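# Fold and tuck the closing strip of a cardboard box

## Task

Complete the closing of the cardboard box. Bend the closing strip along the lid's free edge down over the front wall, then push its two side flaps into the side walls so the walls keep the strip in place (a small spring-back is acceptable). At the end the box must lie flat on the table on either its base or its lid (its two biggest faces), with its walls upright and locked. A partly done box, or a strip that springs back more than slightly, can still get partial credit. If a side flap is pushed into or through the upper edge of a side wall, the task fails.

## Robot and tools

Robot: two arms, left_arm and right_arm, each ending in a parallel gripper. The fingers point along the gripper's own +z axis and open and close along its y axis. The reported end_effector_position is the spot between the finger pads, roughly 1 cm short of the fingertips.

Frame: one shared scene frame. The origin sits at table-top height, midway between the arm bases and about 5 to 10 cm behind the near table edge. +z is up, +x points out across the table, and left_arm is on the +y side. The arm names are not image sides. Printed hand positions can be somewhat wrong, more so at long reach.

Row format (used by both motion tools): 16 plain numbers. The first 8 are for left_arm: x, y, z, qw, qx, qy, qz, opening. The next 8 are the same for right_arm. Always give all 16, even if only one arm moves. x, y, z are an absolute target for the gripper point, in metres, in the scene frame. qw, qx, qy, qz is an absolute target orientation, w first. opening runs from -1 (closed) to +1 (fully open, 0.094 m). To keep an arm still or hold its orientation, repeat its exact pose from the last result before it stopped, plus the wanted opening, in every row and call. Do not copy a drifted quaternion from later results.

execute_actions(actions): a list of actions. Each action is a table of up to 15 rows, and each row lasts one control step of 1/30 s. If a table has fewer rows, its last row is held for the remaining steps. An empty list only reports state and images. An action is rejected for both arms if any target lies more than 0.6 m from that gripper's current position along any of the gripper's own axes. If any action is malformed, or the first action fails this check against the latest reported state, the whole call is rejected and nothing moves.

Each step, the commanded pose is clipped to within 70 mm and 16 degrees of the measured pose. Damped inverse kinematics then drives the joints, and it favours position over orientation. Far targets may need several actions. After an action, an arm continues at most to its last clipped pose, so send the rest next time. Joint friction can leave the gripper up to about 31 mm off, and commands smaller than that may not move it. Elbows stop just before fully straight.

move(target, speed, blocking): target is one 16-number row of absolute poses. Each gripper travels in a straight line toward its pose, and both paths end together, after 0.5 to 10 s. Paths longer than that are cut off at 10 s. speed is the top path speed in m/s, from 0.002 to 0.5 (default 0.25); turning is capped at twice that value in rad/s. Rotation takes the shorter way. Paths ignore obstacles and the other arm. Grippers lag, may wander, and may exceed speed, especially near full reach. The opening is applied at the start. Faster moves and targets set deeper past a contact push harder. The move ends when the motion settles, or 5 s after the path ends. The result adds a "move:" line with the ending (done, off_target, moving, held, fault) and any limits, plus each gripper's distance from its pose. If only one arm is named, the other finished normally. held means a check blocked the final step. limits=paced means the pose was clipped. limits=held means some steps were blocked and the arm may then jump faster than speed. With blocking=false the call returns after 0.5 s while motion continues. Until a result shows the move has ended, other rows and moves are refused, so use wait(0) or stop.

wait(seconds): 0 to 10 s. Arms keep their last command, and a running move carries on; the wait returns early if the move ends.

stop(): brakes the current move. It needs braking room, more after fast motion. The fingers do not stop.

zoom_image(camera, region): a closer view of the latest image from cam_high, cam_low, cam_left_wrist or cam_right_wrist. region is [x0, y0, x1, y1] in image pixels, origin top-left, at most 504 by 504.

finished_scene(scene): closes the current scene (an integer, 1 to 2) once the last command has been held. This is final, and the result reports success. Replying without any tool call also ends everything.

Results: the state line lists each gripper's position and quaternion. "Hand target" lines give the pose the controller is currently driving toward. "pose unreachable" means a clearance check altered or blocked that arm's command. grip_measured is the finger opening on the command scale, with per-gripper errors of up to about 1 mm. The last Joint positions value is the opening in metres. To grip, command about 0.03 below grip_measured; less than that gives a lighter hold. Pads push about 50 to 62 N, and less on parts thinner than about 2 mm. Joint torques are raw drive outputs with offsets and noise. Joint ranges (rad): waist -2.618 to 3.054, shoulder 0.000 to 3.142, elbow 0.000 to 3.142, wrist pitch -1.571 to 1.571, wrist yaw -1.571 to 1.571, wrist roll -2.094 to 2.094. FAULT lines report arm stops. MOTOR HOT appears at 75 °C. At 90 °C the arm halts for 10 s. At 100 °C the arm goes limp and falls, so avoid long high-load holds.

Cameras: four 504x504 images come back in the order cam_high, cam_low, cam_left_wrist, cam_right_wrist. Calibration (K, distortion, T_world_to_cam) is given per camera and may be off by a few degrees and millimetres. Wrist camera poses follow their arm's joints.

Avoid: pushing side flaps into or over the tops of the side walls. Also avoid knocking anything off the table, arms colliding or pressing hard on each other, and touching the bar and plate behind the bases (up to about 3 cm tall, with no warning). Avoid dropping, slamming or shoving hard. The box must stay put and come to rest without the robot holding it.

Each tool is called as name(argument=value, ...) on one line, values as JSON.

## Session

execute_actions(actions=[])

Scene clock: 0.00 s.
left_arm: end_effector_position=(+0.3842, +0.3147, +0.3939) grip_measured=+1.000 end_effector_quat_wxyz=(+0.696, +0.026, +0.718, +0.002) | right_arm: end_effector_position=(+0.3944, -0.3551, +0.4163) grip_measured=+1.000 end_effector_quat_wxyz=(+0.707, +0.016, +0.707, -0.029)
Joint positions: left_arm=[ 0.017  1.06   1.036  0.012  0.012 -0.007  0.094] | right_arm=[-0.009  1.054  1.06   0.014 -0.005 -0.007  0.094]
Joint velocities: left_arm=[ 0.007  0.002  0.012 -0.037 -0.022 -0.066  0.   ] | right_arm=[-0.007  0.007 -0.007 -0.007  0.022  0.022  0.   ]
Joint torques (N m, as the arm reports them, + toward a larger angle): no reading
Motor temperatures (°C, as the motors report them): left_arm=[27 33 33 36 26 26] | right_arm=[27 33 36 34 27 27]
Hand target (left_arm): +0.384, +0.315, +0.394; +0.696, +0.026, +0.718, +0.002
Hand target (right_arm): +0.394, -0.355, +0.416; +0.707, +0.016, +0.707, -0.029

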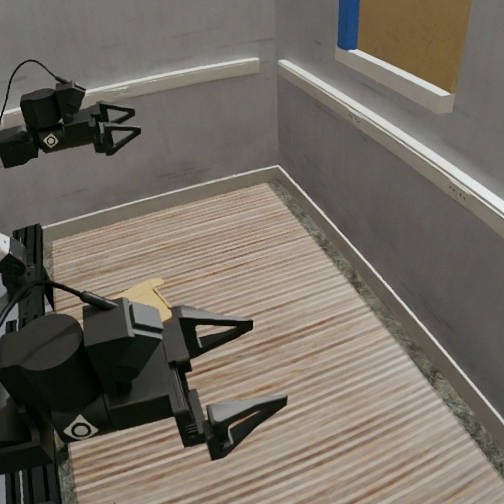

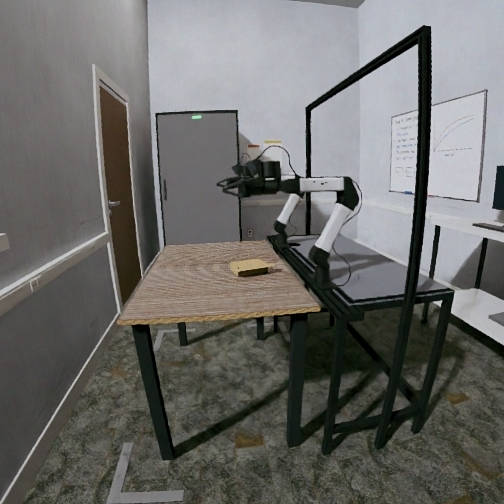

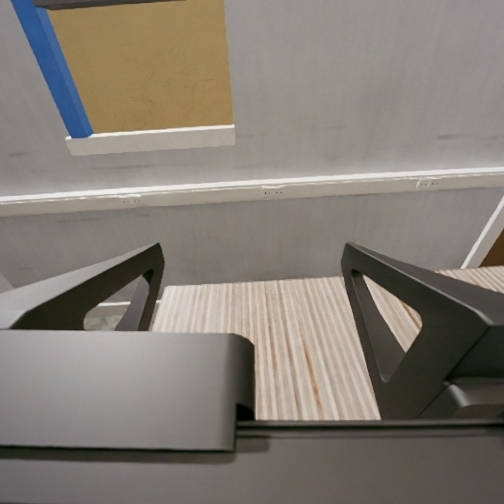

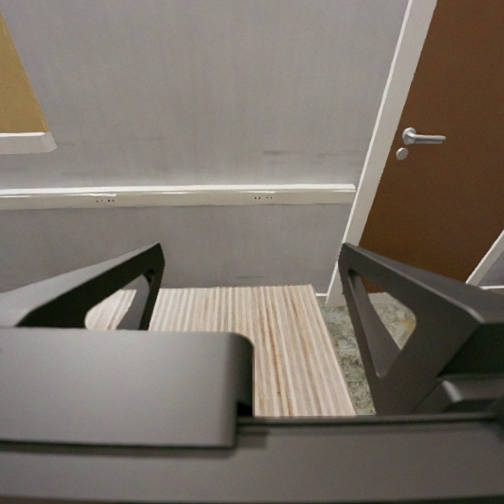

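move(target=[0.3,0.3,0.22,0.183,0.683,0.683,-0.183,-1,0.3,-0.2,0.12,0,0,0.866,0.5,-1], speed=0.4)

Scene clock: 4.73 s.
left_arm: end_effector_position=(+0.3023, +0.2985, +0.2307) grip_measured=-0.983 end_effector_quat_wxyz=(+0.237, +0.666, +0.696, -0.130) | right_arm: end_effector_position=(+0.3017, -0.2023, +0.1106) grip_measured=-0.980 end_effector_quat_wxyz=(+0.002, +0.007, +0.865, +0.501)
Joint positions: left_arm=[ 0.246  1.619  1.66  -1.541  0.594  1.712  0.001] | right_arm=[-0.007  1.759  1.06  -0.949 -1.058 -0.106  0.001]
Joint velocities: left_arm=[-0.007  0.017 -0.012  0.037  0.007 -0.066 -0.   ] | right_arm=[ 0.012 -0.012 -0.002  0.037 -0.066 -0.037 -0.001]
Joint torques (N m, as the arm reports them, + toward a larger angle): left_arm=[-0.79 -5.23  5.68  0.22  0.23 -0.07] | right_arm=[ 0.52 -6.45  8.06  0.24 -0.57 -0.03]
Motor temperatures (°C, as the motors report them): left_arm=[27 33 34 37 26 26] | right_arm=[27 33 37 35 27 27]
Hand target (left_arm): +0.299, +0.299, +0.222; +0.219, +0.666, +0.698, -0.143
Hand target (right_arm): +0.305, -0.200, +0.114; +0.004, -0.001, +0.863, +0.505
Off the commanded pose (left_arm): 0.011 m, 9 deg.
Off the commanded pose (right_arm): 0.010 m, 1 deg.
joint sent to its limit (left arm) — the command would take joint 4 (wrist pitch) past its lower limit, so that joint was sent only as far as its limit.
move: off_target (left_arm)
camera_calibration (this result's frames):
cam_left_wrist: T_world_to_cam=[[-0.987348, -0.0731094, -0.140711, 0.352875], [-0.0866524, 0.991921, 0.0926532, -0.284962], [0.1328, 0.103674, -0.985706, 0.278782], [0, 0, 0, 1]] pos_world=[0.286696, 0.279556, 0.350853]
cam_right_wrist: T_world_to_cam=[[-0.00455989, -0.492391, -0.870362, -0.0050945], [-0.814656, -0.502928, 0.28879, 0.120159], [-0.579927, 0.710362, -0.398836, 0.488478], [0, 0, 0, 1]] pos_world=[0.381147, -0.289073, 0.155688]

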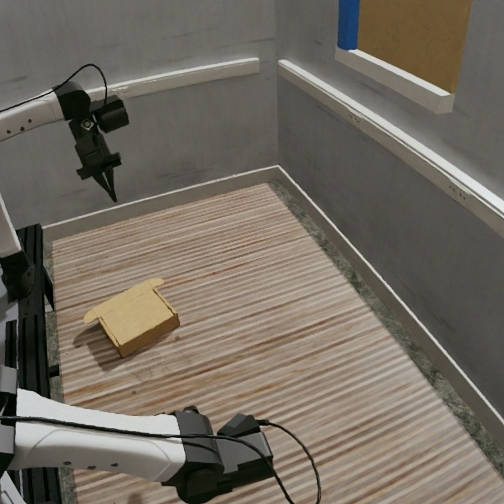

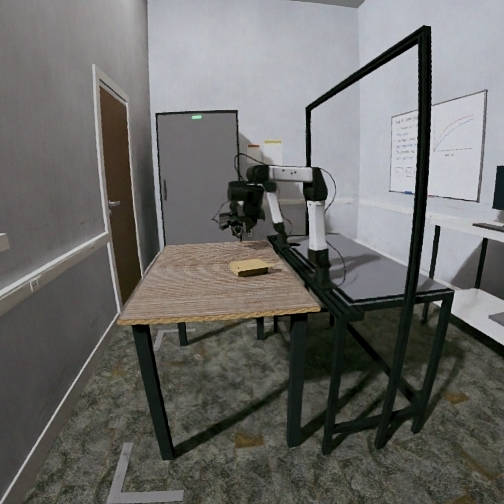

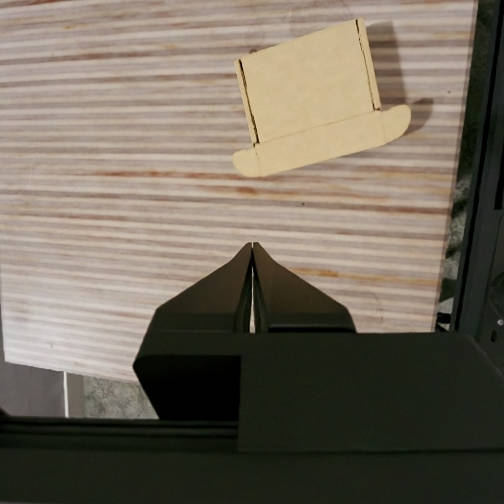

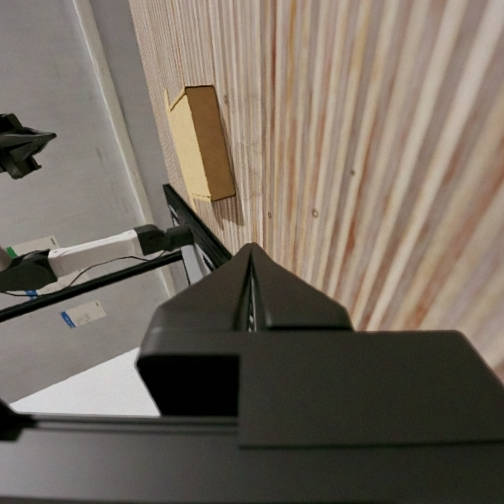

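move(target=[0.255,0.245,0.05,0,0,0.866,-0.5,-0.3,0.3,-0.2,0.12,0,0,0.866,0.5,-1], speed=0.3)

move(target=[0.255,0.19,0.03,0,0,0.866,-0.5,-0.3,0.3,-0.2,0.12,0,0,0.866,0.5,-1], speed=0.05)

Scene clock: 14.83 s.
left_arm: end_effector_position=(+0.2532, +0.2419, +0.0555) grip_measured=-0.301 end_effector_quat_wxyz=(-0.001, +0.011, +0.869, -0.495) | right_arm: end_effector_position=(+0.2965, -0.2018, +0.1114) grip_measured=-0.980 end_effector_quat_wxyz=(-0.012, +0.014, +0.864, +0.503)
Joint positions: left_arm=[ 0.24   1.856  0.934 -1.013  1.044  0.448  0.033] | right_arm=[-0.007  1.759  1.06  -0.982 -1.06  -0.109  0.001]
Joint velocities: left_arm=[ 0.002 -0.007 -0.007  0.051  0.007 -0.095  0.   ] | right_arm=[-0.002 -0.002 -0.002 -0.022 -0.051 -0.007  0.   ]
Joint torques (N m, as the arm reports them, + toward a larger angle): left_arm=[ 0.73 -7.08  3.68 -0.11  0.48 -0.07] | right_arm=[ 0.66 -8.14  7.93  0.14 -0.49 -0.09]
Motor temperatures (°C, as the motors report them): left_arm=[27 34 34 36 26 26] | right_arm=[27 34 38 34 27 27]
Hand target (left_arm): +0.252, +0.244, +0.052; -0.001, -0.002, +0.866, -0.499
Hand target (right_arm): +0.300, -0.200, +0.120; +0.000, +0.000, +0.866, +0.500
Off the commanded pose (left_arm): 0.007 m, 1 deg.
Off the commanded pose (right_arm): 0.009 m, 2 deg.
move: done
camera_calibration (this result's frames):
cam_left_wrist: T_world_to_cam=[[-0.0283812, -0.510749, 0.859261, 0.08317], [-0.803374, 0.523153, 0.284429, 0.0673298], [-0.594797, -0.682236, -0.42517, 0.461668], [0, 0, 0, 1]] pos_world=[0.33105, 0.322222, 0.105672]
cam_right_wrist: T_world_to_cam=[[-0.0305301, -0.489187, -0.871644, 0.00431797], [-0.805051, -0.504826, 0.311518, 0.11019], [-0.592419, 0.711229, -0.378409, 0.487067], [0, 0, 0, 1]] pos_world=[0.377389, -0.288677, 0.153748]

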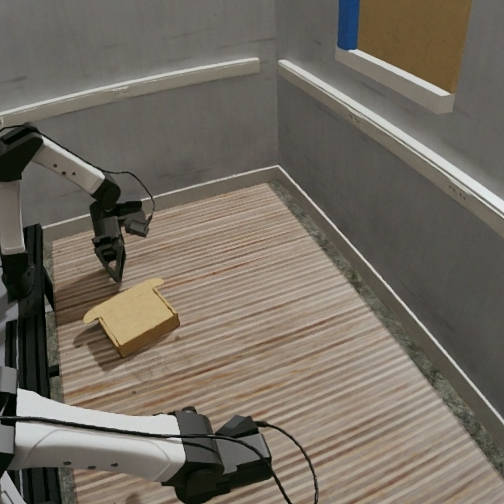

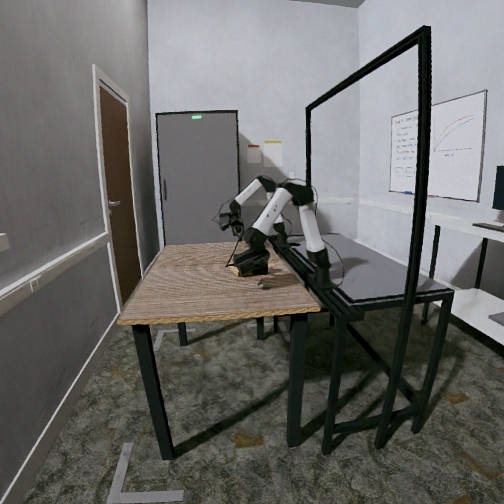

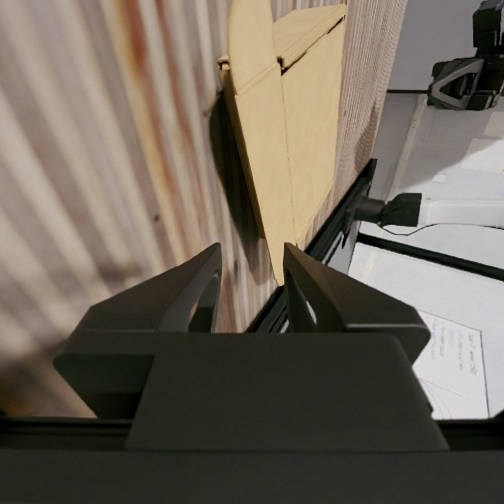

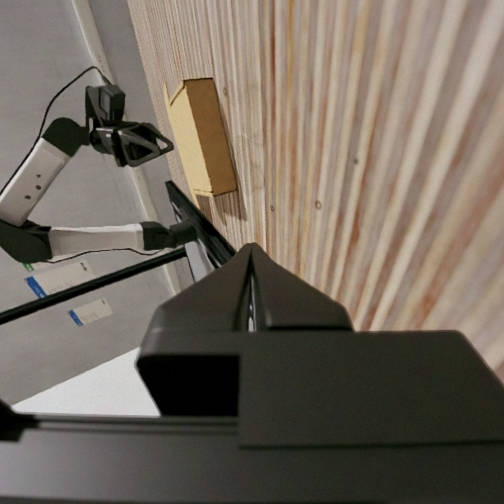

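Scene clock: 16.60 s.
left_arm: end_effector_position=(+0.2572, +0.1919, +0.0270) grip_measured=-0.301 end_effector_quat_wxyz=(-0.008, -0.001, +0.868, -0.497) | right_arm: end_effector_position=(+0.2964, -0.2018, +0.1114) grip_measured=-0.980 end_effector_quat_wxyz=(-0.012, +0.015, +0.864, +0.503)
Joint positions: left_arm=[ 0.046  1.84   0.794 -0.546  1.087  0.027  0.033] | right_arm=[-0.007  1.759  1.06  -0.983 -1.06  -0.109  0.001]
Joint velocities: left_arm=[-0.007 -0.007 -0.007  0.051 -0.051  0.022  0.001] | right_arm=[-0.002 -0.017  0.007  0.007 -0.051  0.022  0.   ]
Joint torques (N m, as the arm reports them, + toward a larger angle): left_arm=[-0.71 -9.32  3.51  0.44  0.52 -0.09] | right_arm=[ 0.61 -8.24  7.91  0.15 -0.5  -0.08]
Motor temperatures (°C, as the motors report them): left_arm=[27 34 34 36 26 26] | right_arm=[27 34 38 34 27 27]
Hand target (left_arm): +0.254, +0.190, +0.030; -0.003, +0.002, +0.866, -0.500
Hand target (right_arm): +0.300, -0.200, +0.120; +0.000, +0.000, +0.866, +0.500
Off the commanded pose (left_arm): 0.004 m, 1 deg.
Off the commanded pose (right_arm): 0.009 m, 2 deg.
move: done
camera_calibration (this result's frames):
cam_left_wrist: T_world_to_cam=[[0.00167828, -0.506521, 0.862226, 0.0735328], [-0.803015, 0.513168, 0.303027, 0.10617], [-0.595956, -0.692889, -0.405882, 0.419656], [0, 0, 0, 1]] pos_world=[0.335229, 0.273538, 0.0747565]
cam_right_wrist: T_world_to_cam=[[-0.0315316, -0.489121, -0.871646, 0.00464916], [-0.804702, -0.504839, 0.312399, 0.109841], [-0.592842, 0.711265, -0.377678, 0.487012], [0, 0, 0, 1]] pos_world=[0.377257, -0.288669, 0.153672]

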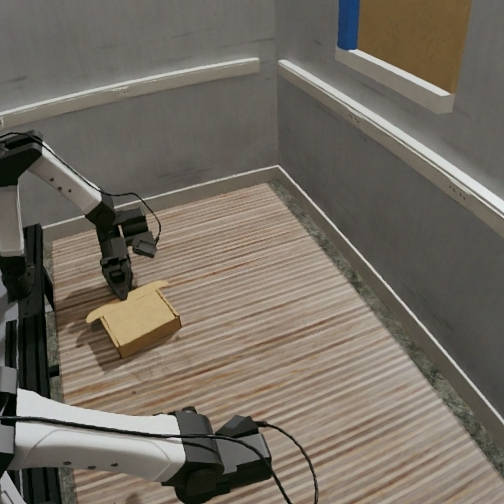

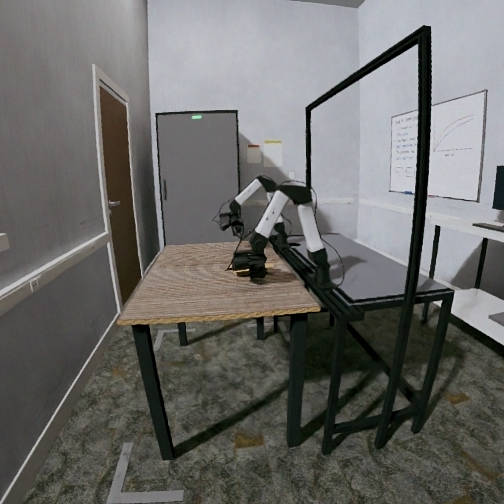

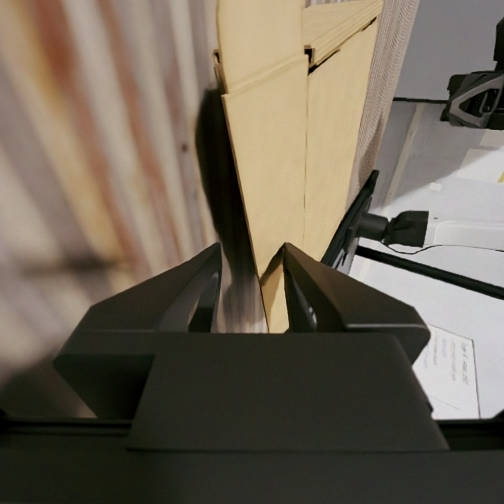

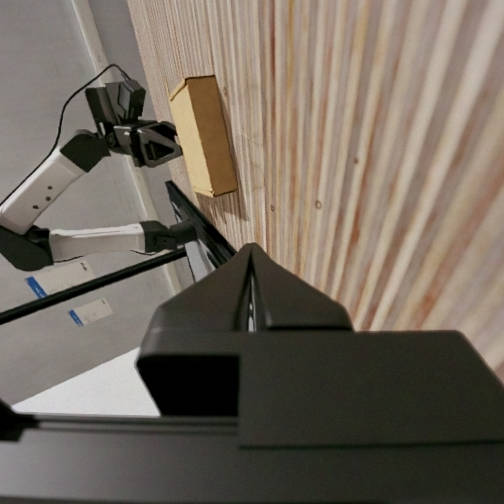

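Upper finger is pushing the strip; raise, advance, close.

execute_actions(actions=[[[0.257,0.19,0.048,0,0,0.866,-0.5,-0.3,0.3,-0.2,0.12,0,0,0.866,0.5,-1]],[[0.257,0.178,0.048,0,0,0.866,-0.5,-0.4,0.3,-0.2,0.12,0,0,0.866,0.5,-1]],[[0.257,0.176,0.05,0,0,0.866,-0.5,-1,0.3,-0.2,0.12,0,0,0.866,0.5,-1]],[[0.257,0.176,0.05,0,0,0.866,-0.5,-1,0.3,-0.2,0.12,0,0,0.866,0.5,-1]]])

Scene clock: 23.70 s.
left_arm: end_effector_position=(+0.2582, +0.1732, +0.0556) grip_measured=-0.974 end_effector_quat_wxyz=(-0.011, -0.006, +0.855, -0.519) | right_arm: end_effector_position=(+0.2964, -0.2018, +0.1114) grip_measured=-0.980 end_effector_quat_wxyz=(-0.012, +0.015, +0.864, +0.503)
Joint positions: left_arm=[-0.005  1.752  0.794 -0.526  1.136 -0.103  0.001] | right_arm=[-0.007  1.759  1.06  -0.983 -1.06  -0.109  0.001]
Joint velocities: left_arm=[-0.022  0.002 -0.022 -0.051  0.051 -0.081 -0.   ] | right_arm=[ 0.002  0.007 -0.012 -0.007 -0.022  0.051 -0.   ]
Joint torques (N m, as the arm reports them, + toward a larger angle): left_arm=[-0.67 -8.49  4.26  0.7   0.05  0.  ] | right_arm=[ 0.53 -8.44  7.86  0.21 -0.48 -0.09]
Motor temperatures (°C, as the motors report them): left_arm=[27 36 34 36 27 26] | right_arm=[27 36 39 34 27 27]
Hand target (left_arm): +0.257, +0.176, +0.050; -0.001, +0.000, +0.866, -0.500
Hand target (right_arm): +0.300, -0.200, +0.120; +0.000, +0.000, +0.866, +0.500
Off the commanded pose (left_arm): 0.006 m, 3 deg.
Off the commanded pose (right_arm): 0.009 m, 2 deg.
camera_calibration (this result's frames):
cam_left_wrist: T_world_to_cam=[[0.0122781, -0.462475, 0.886547, 0.0277403], [-0.803709, 0.522918, 0.283916, 0.107462], [-0.594895, -0.716012, -0.365275, 0.420381], [0, 0, 0, 1]] pos_world=[0.33611, 0.257633, 0.0984517]
cam_right_wrist: T_world_to_cam=[[-0.0315316, -0.489121, -0.871646, 0.00464916], [-0.804702, -0.504839, 0.312399, 0.109841], [-0.592842, 0.711265, -0.377678, 0.487012], [0, 0, 0, 1]] pos_world=[0.377257, -0.288669, 0.153672]

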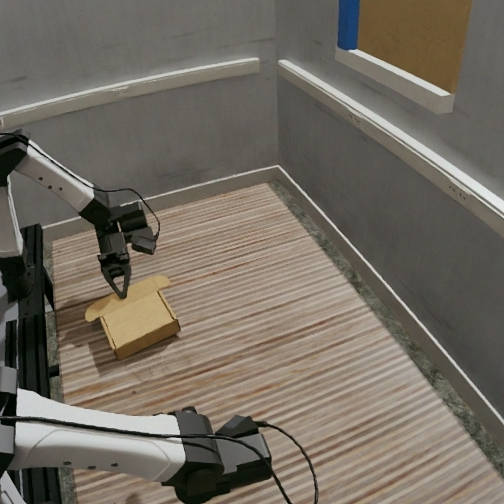

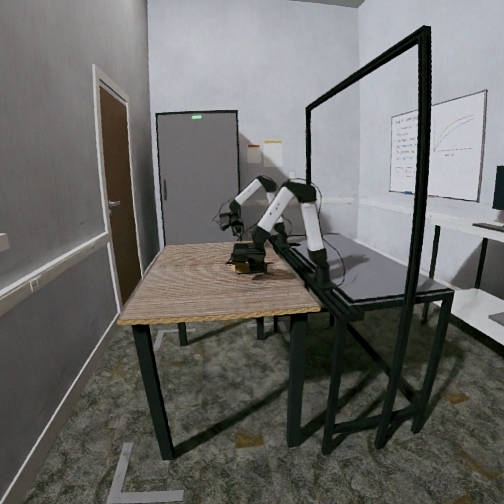

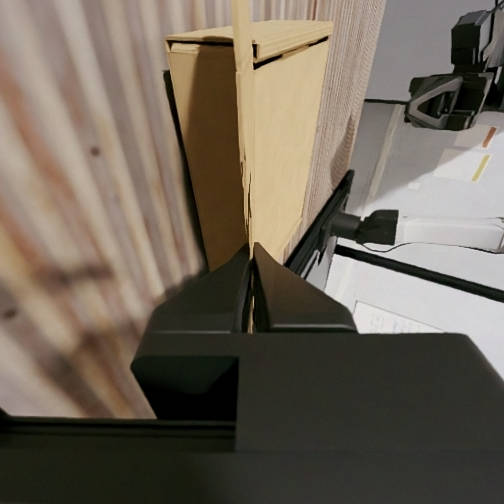

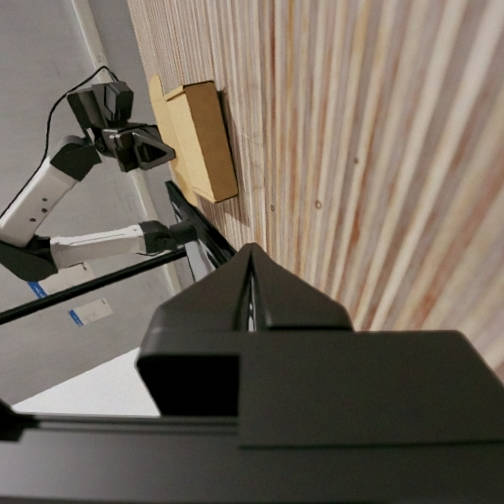

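move(target=[0.25,0.015,0.04,0.294,-0.509,0.701,-0.4045,-1,0.3,-0.2,0.12,0,0,0.866,0.5,-1], speed=0.12)

execute_actions(actions=[[[0.25,0.015,0.04,0.294,-0.509,0.701,-0.4045,-0.4,0.3,-0.2,0.12,0,0,0.866,0.5,-1]],[[0.22,0.03,0.055,0.294,-0.509,0.701,-0.4045,-0.4,0.3,-0.2,0.12,0,0,0.866,0.5,-1]],[[0.205,0.04,0.075,0.294,-0.509,0.701,-0.4045,-0.4,0.3,-0.2,0.12,0,0,0.866,0.5,-1]]])

move(target=[0.3,0.14,0.19,0.183,0.683,0.683,-0.183,-1,0.3,-0.2,0.12,0,0,0.866,0.5,-1], speed=0.4)

Scene clock: 34.73 s.
left_arm: end_effector_position=(+0.2563, +0.0104, +0.0548) grip_measured=-0.974 end_effector_quat_wxyz=(+0.287, -0.506, +0.686, -0.438) | right_arm: end_effector_position=(+0.2964, -0.2018, +0.1114) grip_measured=-0.980 end_effector_quat_wxyz=(-0.012, +0.015, +0.864, +0.503)
Joint positions: left_arm=[-1.131  1.764  0.666  0.509 -0.705 -2.076  0.001] | right_arm=[-0.007  1.759  1.06  -0.983 -1.06  -0.109  0.001]
Joint velocities: left_arm=[-0.012 -0.002  0.002 -0.095 -0.007 -0.037 -0.   ] | right_arm=[-0.017  0.012  0.007  0.037 -0.037 -0.037 -0.   ]
Joint torques (N m, as the arm reports them, + toward a larger angle): left_arm=[-0.77 -5.56  6.42  0.99 -0.31 -0.01] | right_arm=[ 0.76 -8.31  7.66  0.16 -0.46 -0.08]
Motor temperatures (°C, as the motors report them): left_arm=[27 37 34 37 26 26] | right_arm=[27 37 40 33 27 27]
Hand target (left_arm): +0.253, +0.017, +0.037; +0.297, -0.502, +0.705, -0.403
Hand target (right_arm): +0.300, -0.200, +0.120; +0.000, +0.000, +0.866, +0.500
Off the commanded pose (left_arm): 0.017 m, 4 deg.
Off the commanded pose (right_arm): 0.009 m, 2 deg.
move: off_target (left_arm)
camera_calibration (this result's frames):
cam_left_wrist: T_world_to_cam=[[0.44097, -0.113435, 0.890325, -0.160512], [-0.754548, -0.584012, 0.299313, 0.18929], [0.486008, -0.80378, -0.343124, 0.0250086], [0, 0, 0, 1]] pos_world=[0.201455, 0.112442, 0.0948318]
cam_right_wrist: T_world_to_cam=[[-0.0315316, -0.489121, -0.871646, 0.00464916], [-0.804702, -0.504839, 0.312399, 0.109841], [-0.592842, 0.711265, -0.377678, 0.487012], [0, 0, 0, 1]] pos_world=[0.377257, -0.288669, 0.153672]

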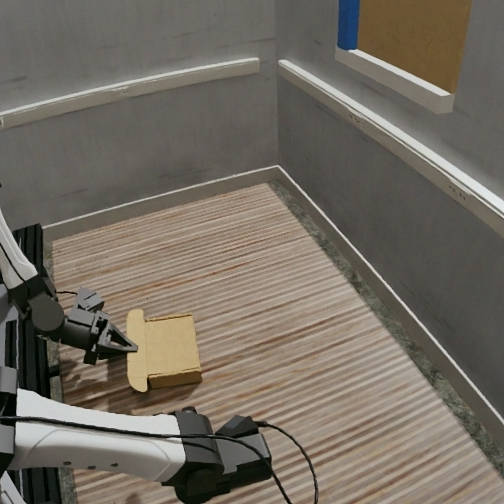

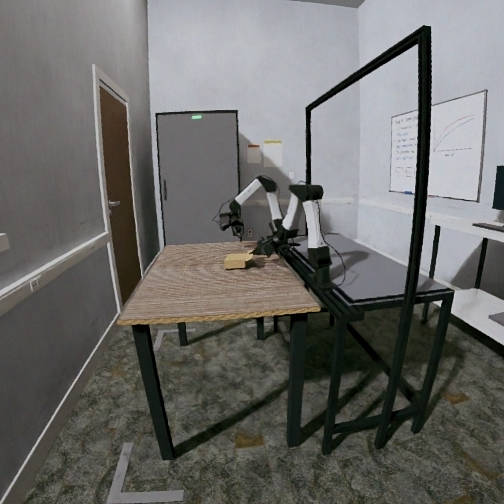

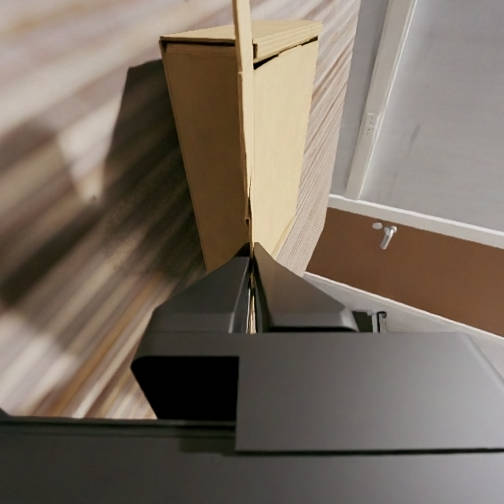

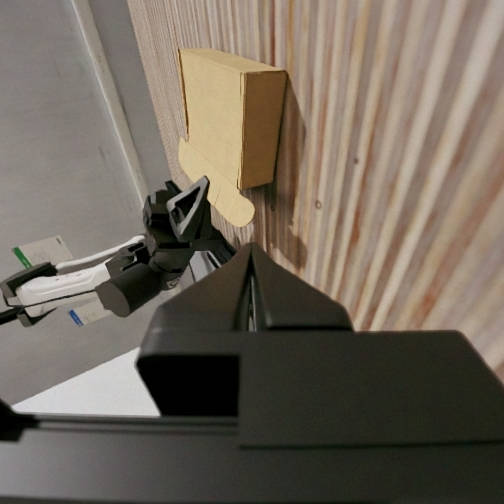

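Scene clock: 36.23 s.
left_arm: end_effector_position=(+0.2088, +0.0311, +0.0768) grip_measured=-0.402 end_effector_quat_wxyz=(+0.293, -0.475, +0.710, -0.429) | right_arm: end_effector_position=(+0.2964, -0.2018, +0.1114) grip_measured=-0.980 end_effector_quat_wxyz=(-0.012, +0.015, +0.864, +0.503)
Joint positions: left_arm=[-1.257  1.546  0.564  0.331 -0.784 -2.095  0.028] | right_arm=[-0.007  1.759  1.06  -0.983 -1.06  -0.109  0.001]
Joint velocities: left_arm=[-0.007 -0.002  0.017 -0.066 -0.037  0.066  0.   ] | right_arm=[ 0.032  0.007 -0.007  0.051 -0.007  0.022 -0.001]
Joint torques (N m, as the arm reports them, + toward a larger angle): left_arm=[-1.03 -7.75  4.92  1.29 -0.39 -0.09] | right_arm=[ 0.72 -8.41  7.76  0.18 -0.5  -0.08]
Motor temperatures (°C, as the motors report them): left_arm=[27 37 34 37 26 26] | right_arm=[27 37 40 33 27 27]
Hand target (left_arm): +0.206, +0.039, +0.075; +0.299, -0.475, +0.713, -0.422
Hand target (right_arm): +0.300, -0.200, +0.120; +0.000, +0.000, +0.866, +0.500
Off the commanded pose (left_arm): 0.010 m, 5 deg.
Off the commanded pose (right_arm): 0.009 m, 2 deg.
joint sent to its limit (left arm) — the command would take joint 6 (wrist roll) past its lower limit, so that joint was sent only as far as its limit.
camera_calibration (this result's frames):
cam_left_wrist: T_world_to_cam=[[0.4205, -0.188195, 0.88756, -0.150074], [-0.790056, -0.556923, 0.256218, 0.168833], [0.446084, -0.808962, -0.382871, 0.0838403], [0, 0, 0, 1]] pos_world=[0.159094, 0.133607, 0.122042]
cam_right_wrist: T_world_to_cam=[[-0.0315316, -0.489121, -0.871646, 0.00464916], [-0.804702, -0.504839, 0.312399, 0.109841], [-0.592842, 0.711265, -0.377678, 0.487012], [0, 0, 0, 1]] pos_world=[0.377257, -0.288669, 0.153672]

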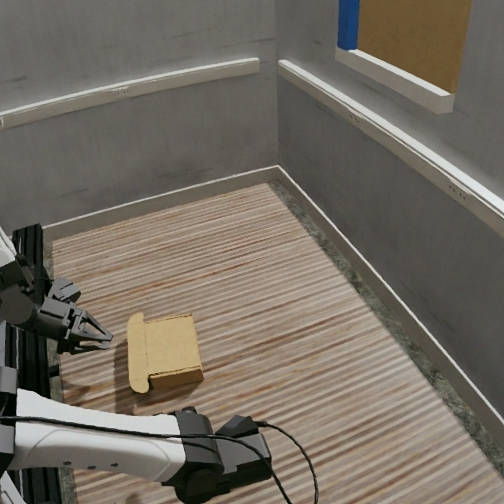

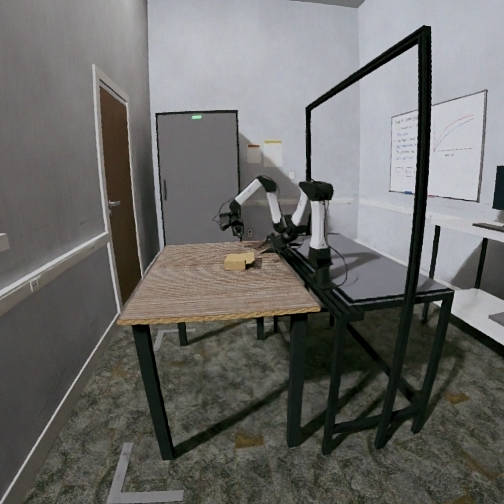

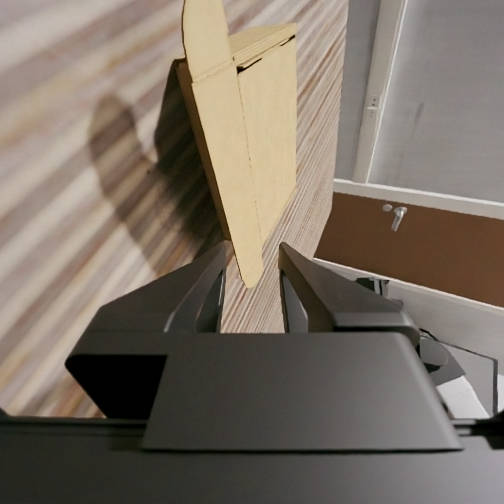

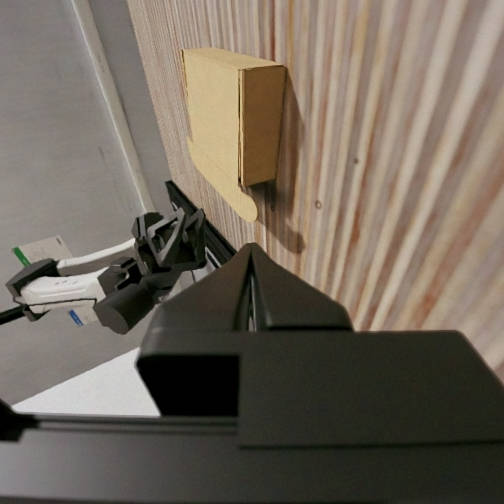

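Scene clock: 40.17 s.
left_arm: end_effector_position=(+0.2984, +0.1351, +0.1938) grip_measured=-0.983 end_effector_quat_wxyz=(+0.197, +0.678, +0.682, -0.190) | right_arm: end_effector_position=(+0.2964, -0.2018, +0.1114) grip_measured=-0.980 end_effector_quat_wxyz=(-0.012, +0.015, +0.864, +0.503)
Joint positions: left_arm=[-0.293  1.67   1.586 -1.239  0.554  1.166  0.001] | right_arm=[-0.007  1.759  1.06  -0.983 -1.06  -0.109  0.001]
Joint velocities: left_arm=[-0.002  0.002 -0.017 -0.095 -0.022  0.051 -0.   ] | right_arm=[-0.017 -0.022  0.002  0.037 -0.022 -0.037 -0.001]
Joint torques (N m, as the arm reports them, + toward a larger angle): left_arm=[ 0.09 -6.4   8.13  0.51  0.2  -0.02] | right_arm=[ 0.82 -8.42  7.92  0.2  -0.48 -0.12]
Motor temperatures (°C, as the motors report them): left_arm=[27 37 35 37 26 26] | right_arm=[27 38 40 33 27 27]
Hand target (left_arm): +0.300, +0.139, +0.191; +0.186, +0.678, +0.686, -0.188
Hand target (right_arm): +0.300, -0.200, +0.120; +0.000, +0.000, +0.866, +0.500
Off the commanded pose (left_arm): 0.006 m, 2 deg.
Off the commanded pose (right_arm): 0.009 m, 2 deg.
move: done
camera_calibration (this result's frames):
cam_left_wrist: T_world_to_cam=[[-0.999924, -0.001645, -0.0122457, 0.301063], [-0.00250207, 0.997522, 0.0703062, -0.141416], [0.0120997, 0.0703314, -0.99745, 0.302614], [0, 0, 0, 1]] pos_world=[0.297025, 0.120277, 0.315472]
cam_right_wrist: T_world_to_cam=[[-0.0315316, -0.489121, -0.871646, 0.00464916], [-0.804702, -0.504839, 0.312399, 0.109841], [-0.592842, 0.711265, -0.377678, 0.487012], [0, 0, 0, 1]] pos_world=[0.377257, -0.288669, 0.153672]

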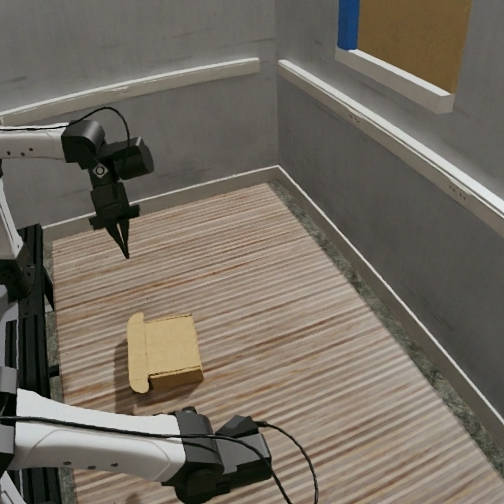

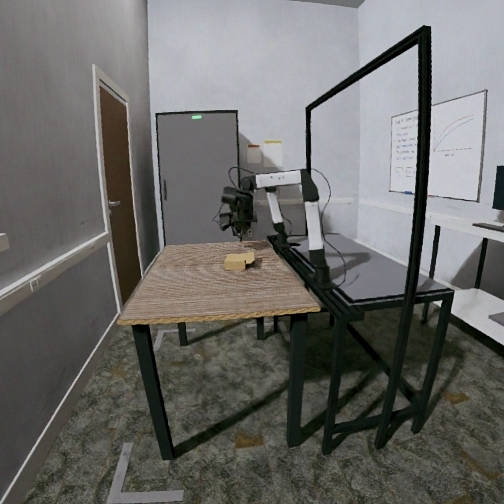

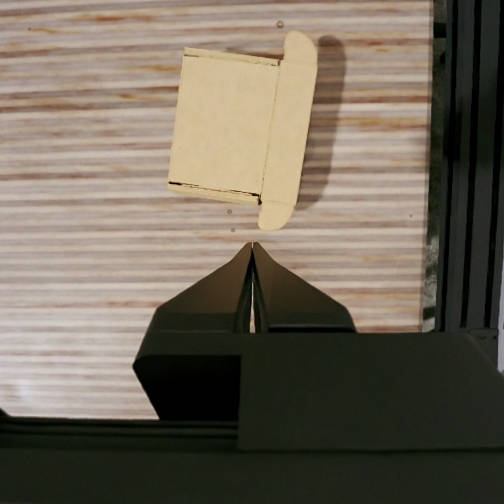

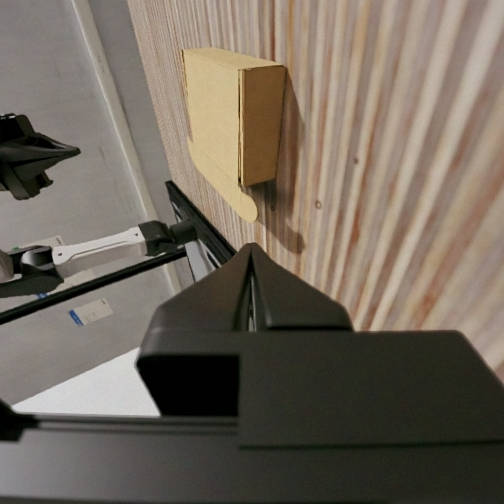

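move(target=[0.322,0.125,0.03,0,0,0.866,-0.5,-1,0.295,-0.11,0.025,0,0,0.866,0.5,-1], speed=0.3)

execute_actions(actions=[[[0.318,0.105,0.01,0,0,0.866,-0.5,-1,0.293,-0.095,0.016,0,0,0.866,0.5,-1]],[[0.316,0.092,0.01,0,0,0.866,-0.5,-1,0.296,-0.082,0.018,0,0,0.866,0.5,-1]]])

Scene clock: 51.77 s.
left_arm: end_effector_position=(+0.3203, +0.1239, +0.0346) grip_measured=-0.983 end_effector_quat_wxyz=(+0.001, +0.010, +0.868, -0.497) | right_arm: end_effector_position=(+0.3067, -0.1070, +0.0393) grip_measured=-0.980 end_effector_quat_wxyz=(+0.017, -0.012, +0.860, +0.510)
Joint positions: left_arm=[-0.16   1.943  0.982 -0.246  1.05  -0.378  0.001] | right_arm=[ 0.309  1.876  0.808 -0.026 -1.012  0.48   0.001]
Joint velocities: left_arm=[ 0.012  0.007 -0.027  0.022 -0.007 -0.11   0.001] | right_arm=[-0.002  0.007 -0.002 -0.051 -0.125 -0.022 -0.   ]
Joint torques (N m, as the arm reports them, + toward a larger angle): left_arm=[ 0.42 -9.19  4.56  1.04  0.48 -0.07] | right_arm=[ 0.3  -6.81  3.88  1.33 -0.31  0.05]
Motor temperatures (°C, as the motors report them): left_arm=[27 38 36 36 26 26] | right_arm=[27 38 40 33 27 27]
Hand target (left_arm): +0.318, +0.127, +0.031; -0.002, +0.001, +0.866, -0.501
Hand target (right_arm): +0.295, -0.108, +0.026; -0.002, -0.001, +0.865, +0.502
Off the commanded pose (left_arm): 0.005 m, 1 deg.
Off the commanded pose (right_arm): 0.019 m, 3 deg.
move: off_target (right_arm)
camera_calibration (this result's frames):
cam_left_wrist: T_world_to_cam=[[-0.0279982, -0.506222, 0.861949, 0.0419553], [-0.806237, 0.521186, 0.279904, 0.190252], [-0.590929, -0.687098, -0.422727, 0.411512], [0, 0, 0, 1]] pos_world=[0.397738, 0.204831, 0.0845419]
cam_right_wrist: T_world_to_cam=[[0.0429544, -0.474858, -0.879014, -0.0325653], [-0.817436, -0.522557, 0.242349, 0.193381], [-0.574416, 0.708127, -0.410612, 0.393751], [0, 0, 0, 1]] pos_world=[0.385652, -0.193238, 0.0861881]

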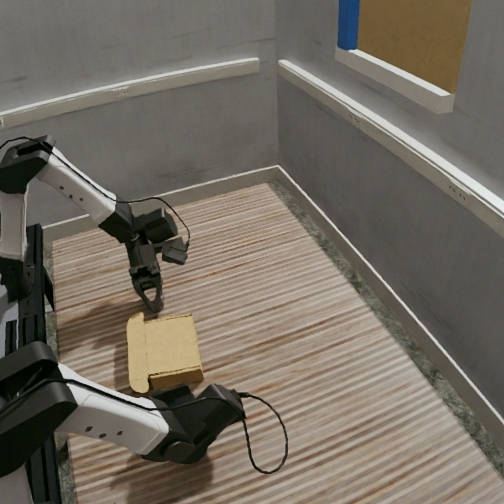

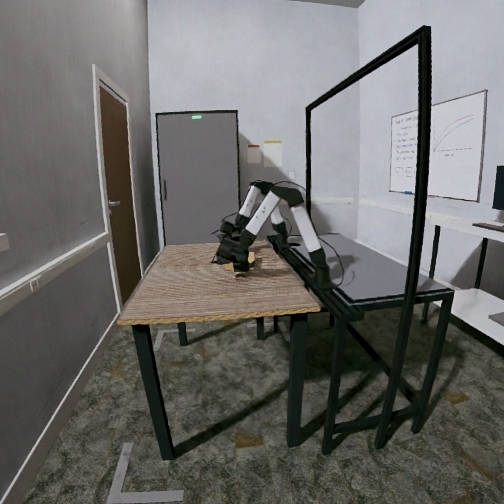

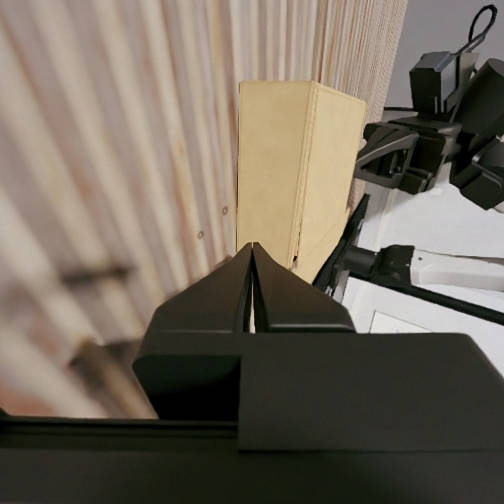

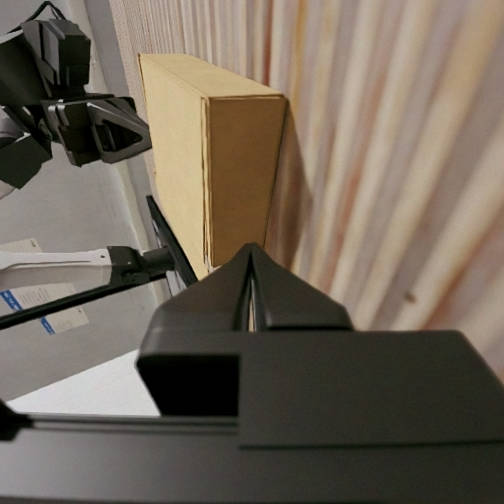

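Scene clock: 52.77 s.
left_arm: end_effector_position=(+0.3200, +0.0909, +0.0190) grip_measured=-0.983 end_effector_quat_wxyz=(+0.006, +0.008, +0.864, -0.503) | right_arm: end_effector_position=(+0.3004, -0.0819, +0.0267) grip_measured=-0.980 end_effector_quat_wxyz=(+0.008, -0.006, +0.863, +0.505)
Joint positions: left_arm=[-0.256  1.989  0.934  0.023  1.016 -0.572  0.001] | right_arm=[ 0.395  1.915  0.783  0.127 -0.965  0.613  0.001]
Joint velocities: left_arm=[-0.027 -0.007  0.002  0.081 -0.11  -0.022 -0.001] | right_arm=[-0.012  0.002  0.012  0.037  0.066  0.007 -0.   ]
Joint torques (N m, as the arm reports them, + toward a larger angle): left_arm=[-0.58 -8.6   4.33  1.33  0.29 -0.1 ] | right_arm=[ 0.48 -6.84  4.8   1.5  -0.32  0.02]
Motor temperatures (°C, as the motors report them): left_arm=[27 38 36 36 26 26] | right_arm=[27 38 40 33 27 27]
Hand target (left_arm): +0.316, +0.092, +0.010; -0.001, +0.000, +0.866, -0.500
Hand target (right_arm): +0.296, -0.082, +0.018; -0.001, +0.000, +0.866, +0.500
Off the commanded pose (left_arm): 0.010 m, 1 deg.
Off the commanded pose (right_arm): 0.010 m, 1 deg.
camera_calibration (this result's frames):
cam_left_wrist: T_world_to_cam=[[-0.0279116, -0.494142, 0.868933, 0.0373989], [-0.81195, 0.518242, 0.268631, 0.213925], [-0.58306, -0.698032, -0.415683, 0.380338], [0, 0, 0, 1]] pos_world=[0.3965, 0.173103, 0.0681361]
cam_right_wrist: T_world_to_cam=[[0.0246397, -0.484721, -0.874322, -0.0268507], [-0.812769, -0.518935, 0.26479, 0.202663], [-0.582065, 0.704097, -0.406752, 0.369064], [0, 0, 0, 1]] pos_world=[0.380199, -0.167703, 0.0729782]

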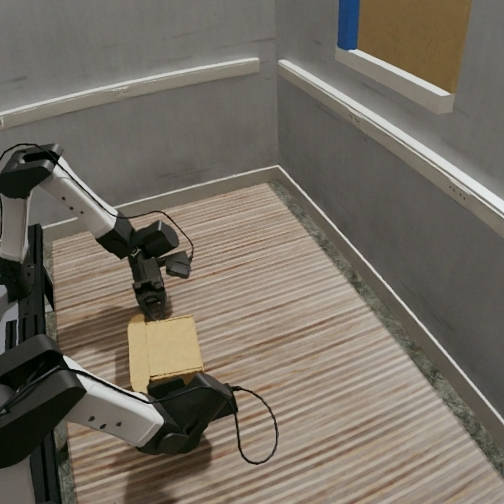

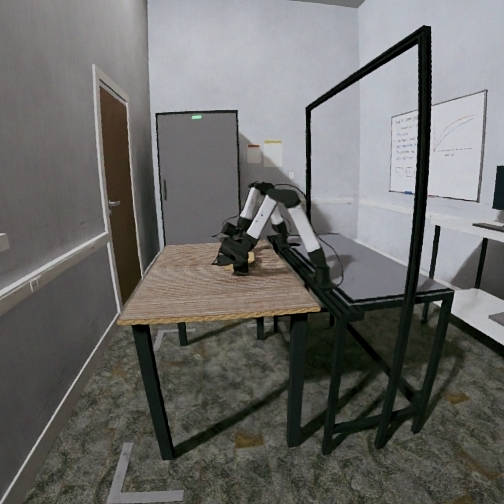

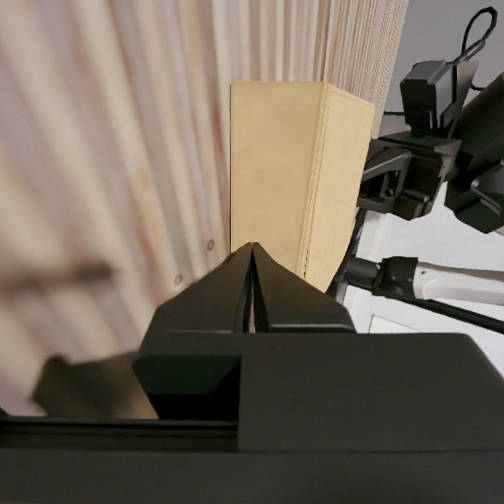

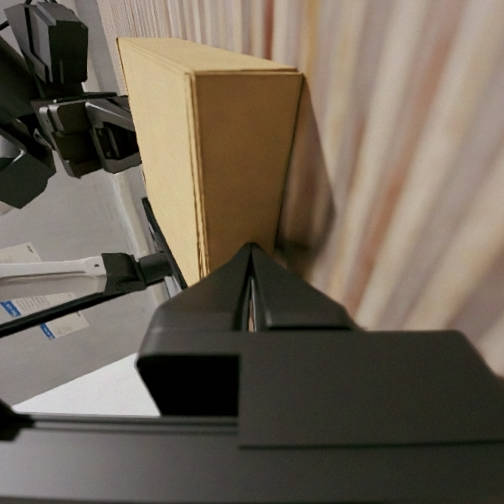

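execute_actions(actions=[[[0.312,0.079,0.022,0,0,0.866,-0.5,-1,0.302,-0.070,0.03,0,0,0.866,0.5,-1]],[[0.31,0.079,0.037,0,0,0.866,-0.5,-1,0.304,-0.071,0.046,0,0,0.866,0.5,-1]],[[0.308,0.079,0.05,0,0,0.866,-0.5,-1,0.306,-0.071,0.06,0,0,0.866,0.5,-1]],[[0.306,0.079,0.062,0,0,0.866,-0.5,-1,0.308,-0.071,0.072,0,0,0.866,0.5,-1]],[[0.305,0.079,0.074,0,0,0.866,-0.5,-1,0.31,-0.071,0.084,0,0,0.866,0.5,-1]],[[0.305,0.079,0.086,0,0,0.866,-0.5,-1,0.31,-0.071,0.096,0,0,0.866,0.5,-1]],[[0.305,0.079,0.098,0,0,0.866,-0.5,-1,0.31,-0.071,0.108,0,0,0.866,0.5,-1]],[[0.305,0.079,0.105,0,0,0.866,-0.5,-1,0.31,-0.071,0.115,0,0,0.866,0.5,-1]]])

Scene clock: 62.27 s.
left_arm: end_effector_position=(+0.3054, +0.0894, +0.0826) grip_measured=-0.984 end_effector_quat_wxyz=(-0.008, -0.025, +0.878, -0.477) | right_arm: end_effector_position=(+0.3056, -0.0828, +0.0939) grip_measured=-0.981 end_effector_quat_wxyz=(-0.013, +0.029, +0.879, +0.476)
Joint positions: left_arm=[-0.281  1.759  0.982 -0.272  0.95  -0.641  0.001] | right_arm=[ 0.403  1.723  0.944 -0.285 -0.907  0.652  0.001]
Joint velocities: left_arm=[-0.007  0.002 -0.002  0.022  0.022 -0.007  0.   ] | right_arm=[ 0.007  0.022  0.002 -0.007  0.007  0.022 -0.001]
Joint torques (N m, as the arm reports them, + toward a larger angle): left_arm=[ -1.52 -10.6    8.27   1.18   0.69   0.01] | right_arm=[ 0.86 -8.58  9.26  1.48 -0.74 -0.08]
Motor temperatures (°C, as the motors report them): left_arm=[27 40 36 37 27 26] | right_arm=[27 39 40 34 27 27]
Hand target (left_arm): +0.305, +0.079, +0.104; -0.000, +0.000, +0.866, -0.500
Hand target (right_arm): +0.309, -0.072, +0.115; -0.000, -0.000, +0.866, +0.500
Off the commanded pose (left_arm): 0.025 m, 4 deg.
Off the commanded pose (right_arm): 0.025 m, 5 deg.
camera_calibration (this result's frames):
cam_left_wrist: T_world_to_cam=[[0.0428736, -0.544167, 0.83788, -0.0335667], [-0.815395, 0.465554, 0.34408, 0.185284], [-0.577315, -0.697955, -0.423751, 0.396106], [0, 0, 0, 1]] pos_world=[0.381197, 0.171939, 0.132223]
cam_right_wrist: T_world_to_cam=[[-0.058164, -0.540617, -0.839255, 0.0486567], [-0.810285, -0.465501, 0.356015, 0.183698], [-0.583142, 0.700743, -0.410979, 0.40048], [0, 0, 0, 1]] pos_world=[0.385215, -0.168817, 0.140025]

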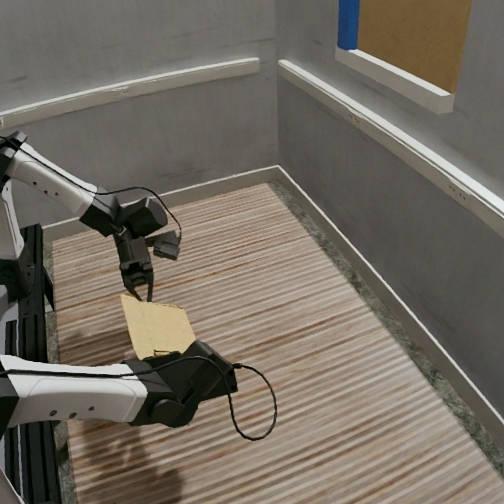

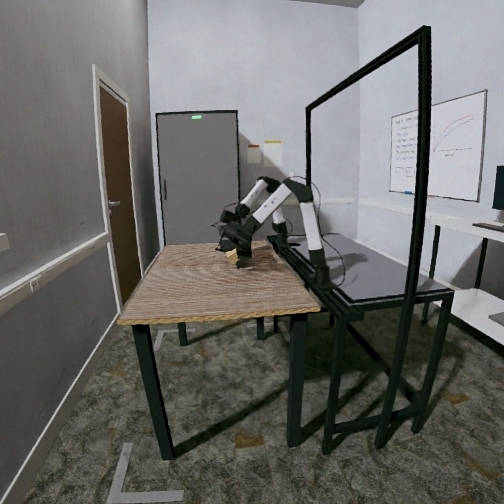

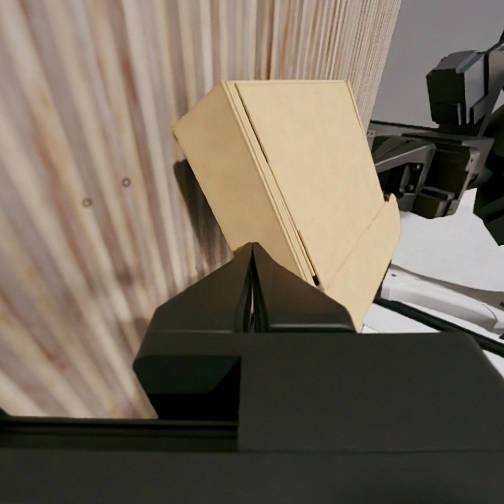

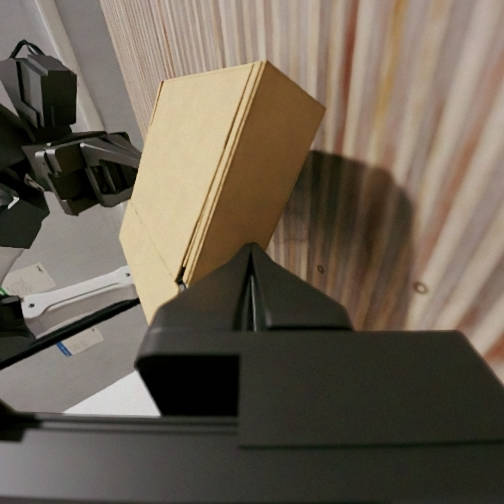

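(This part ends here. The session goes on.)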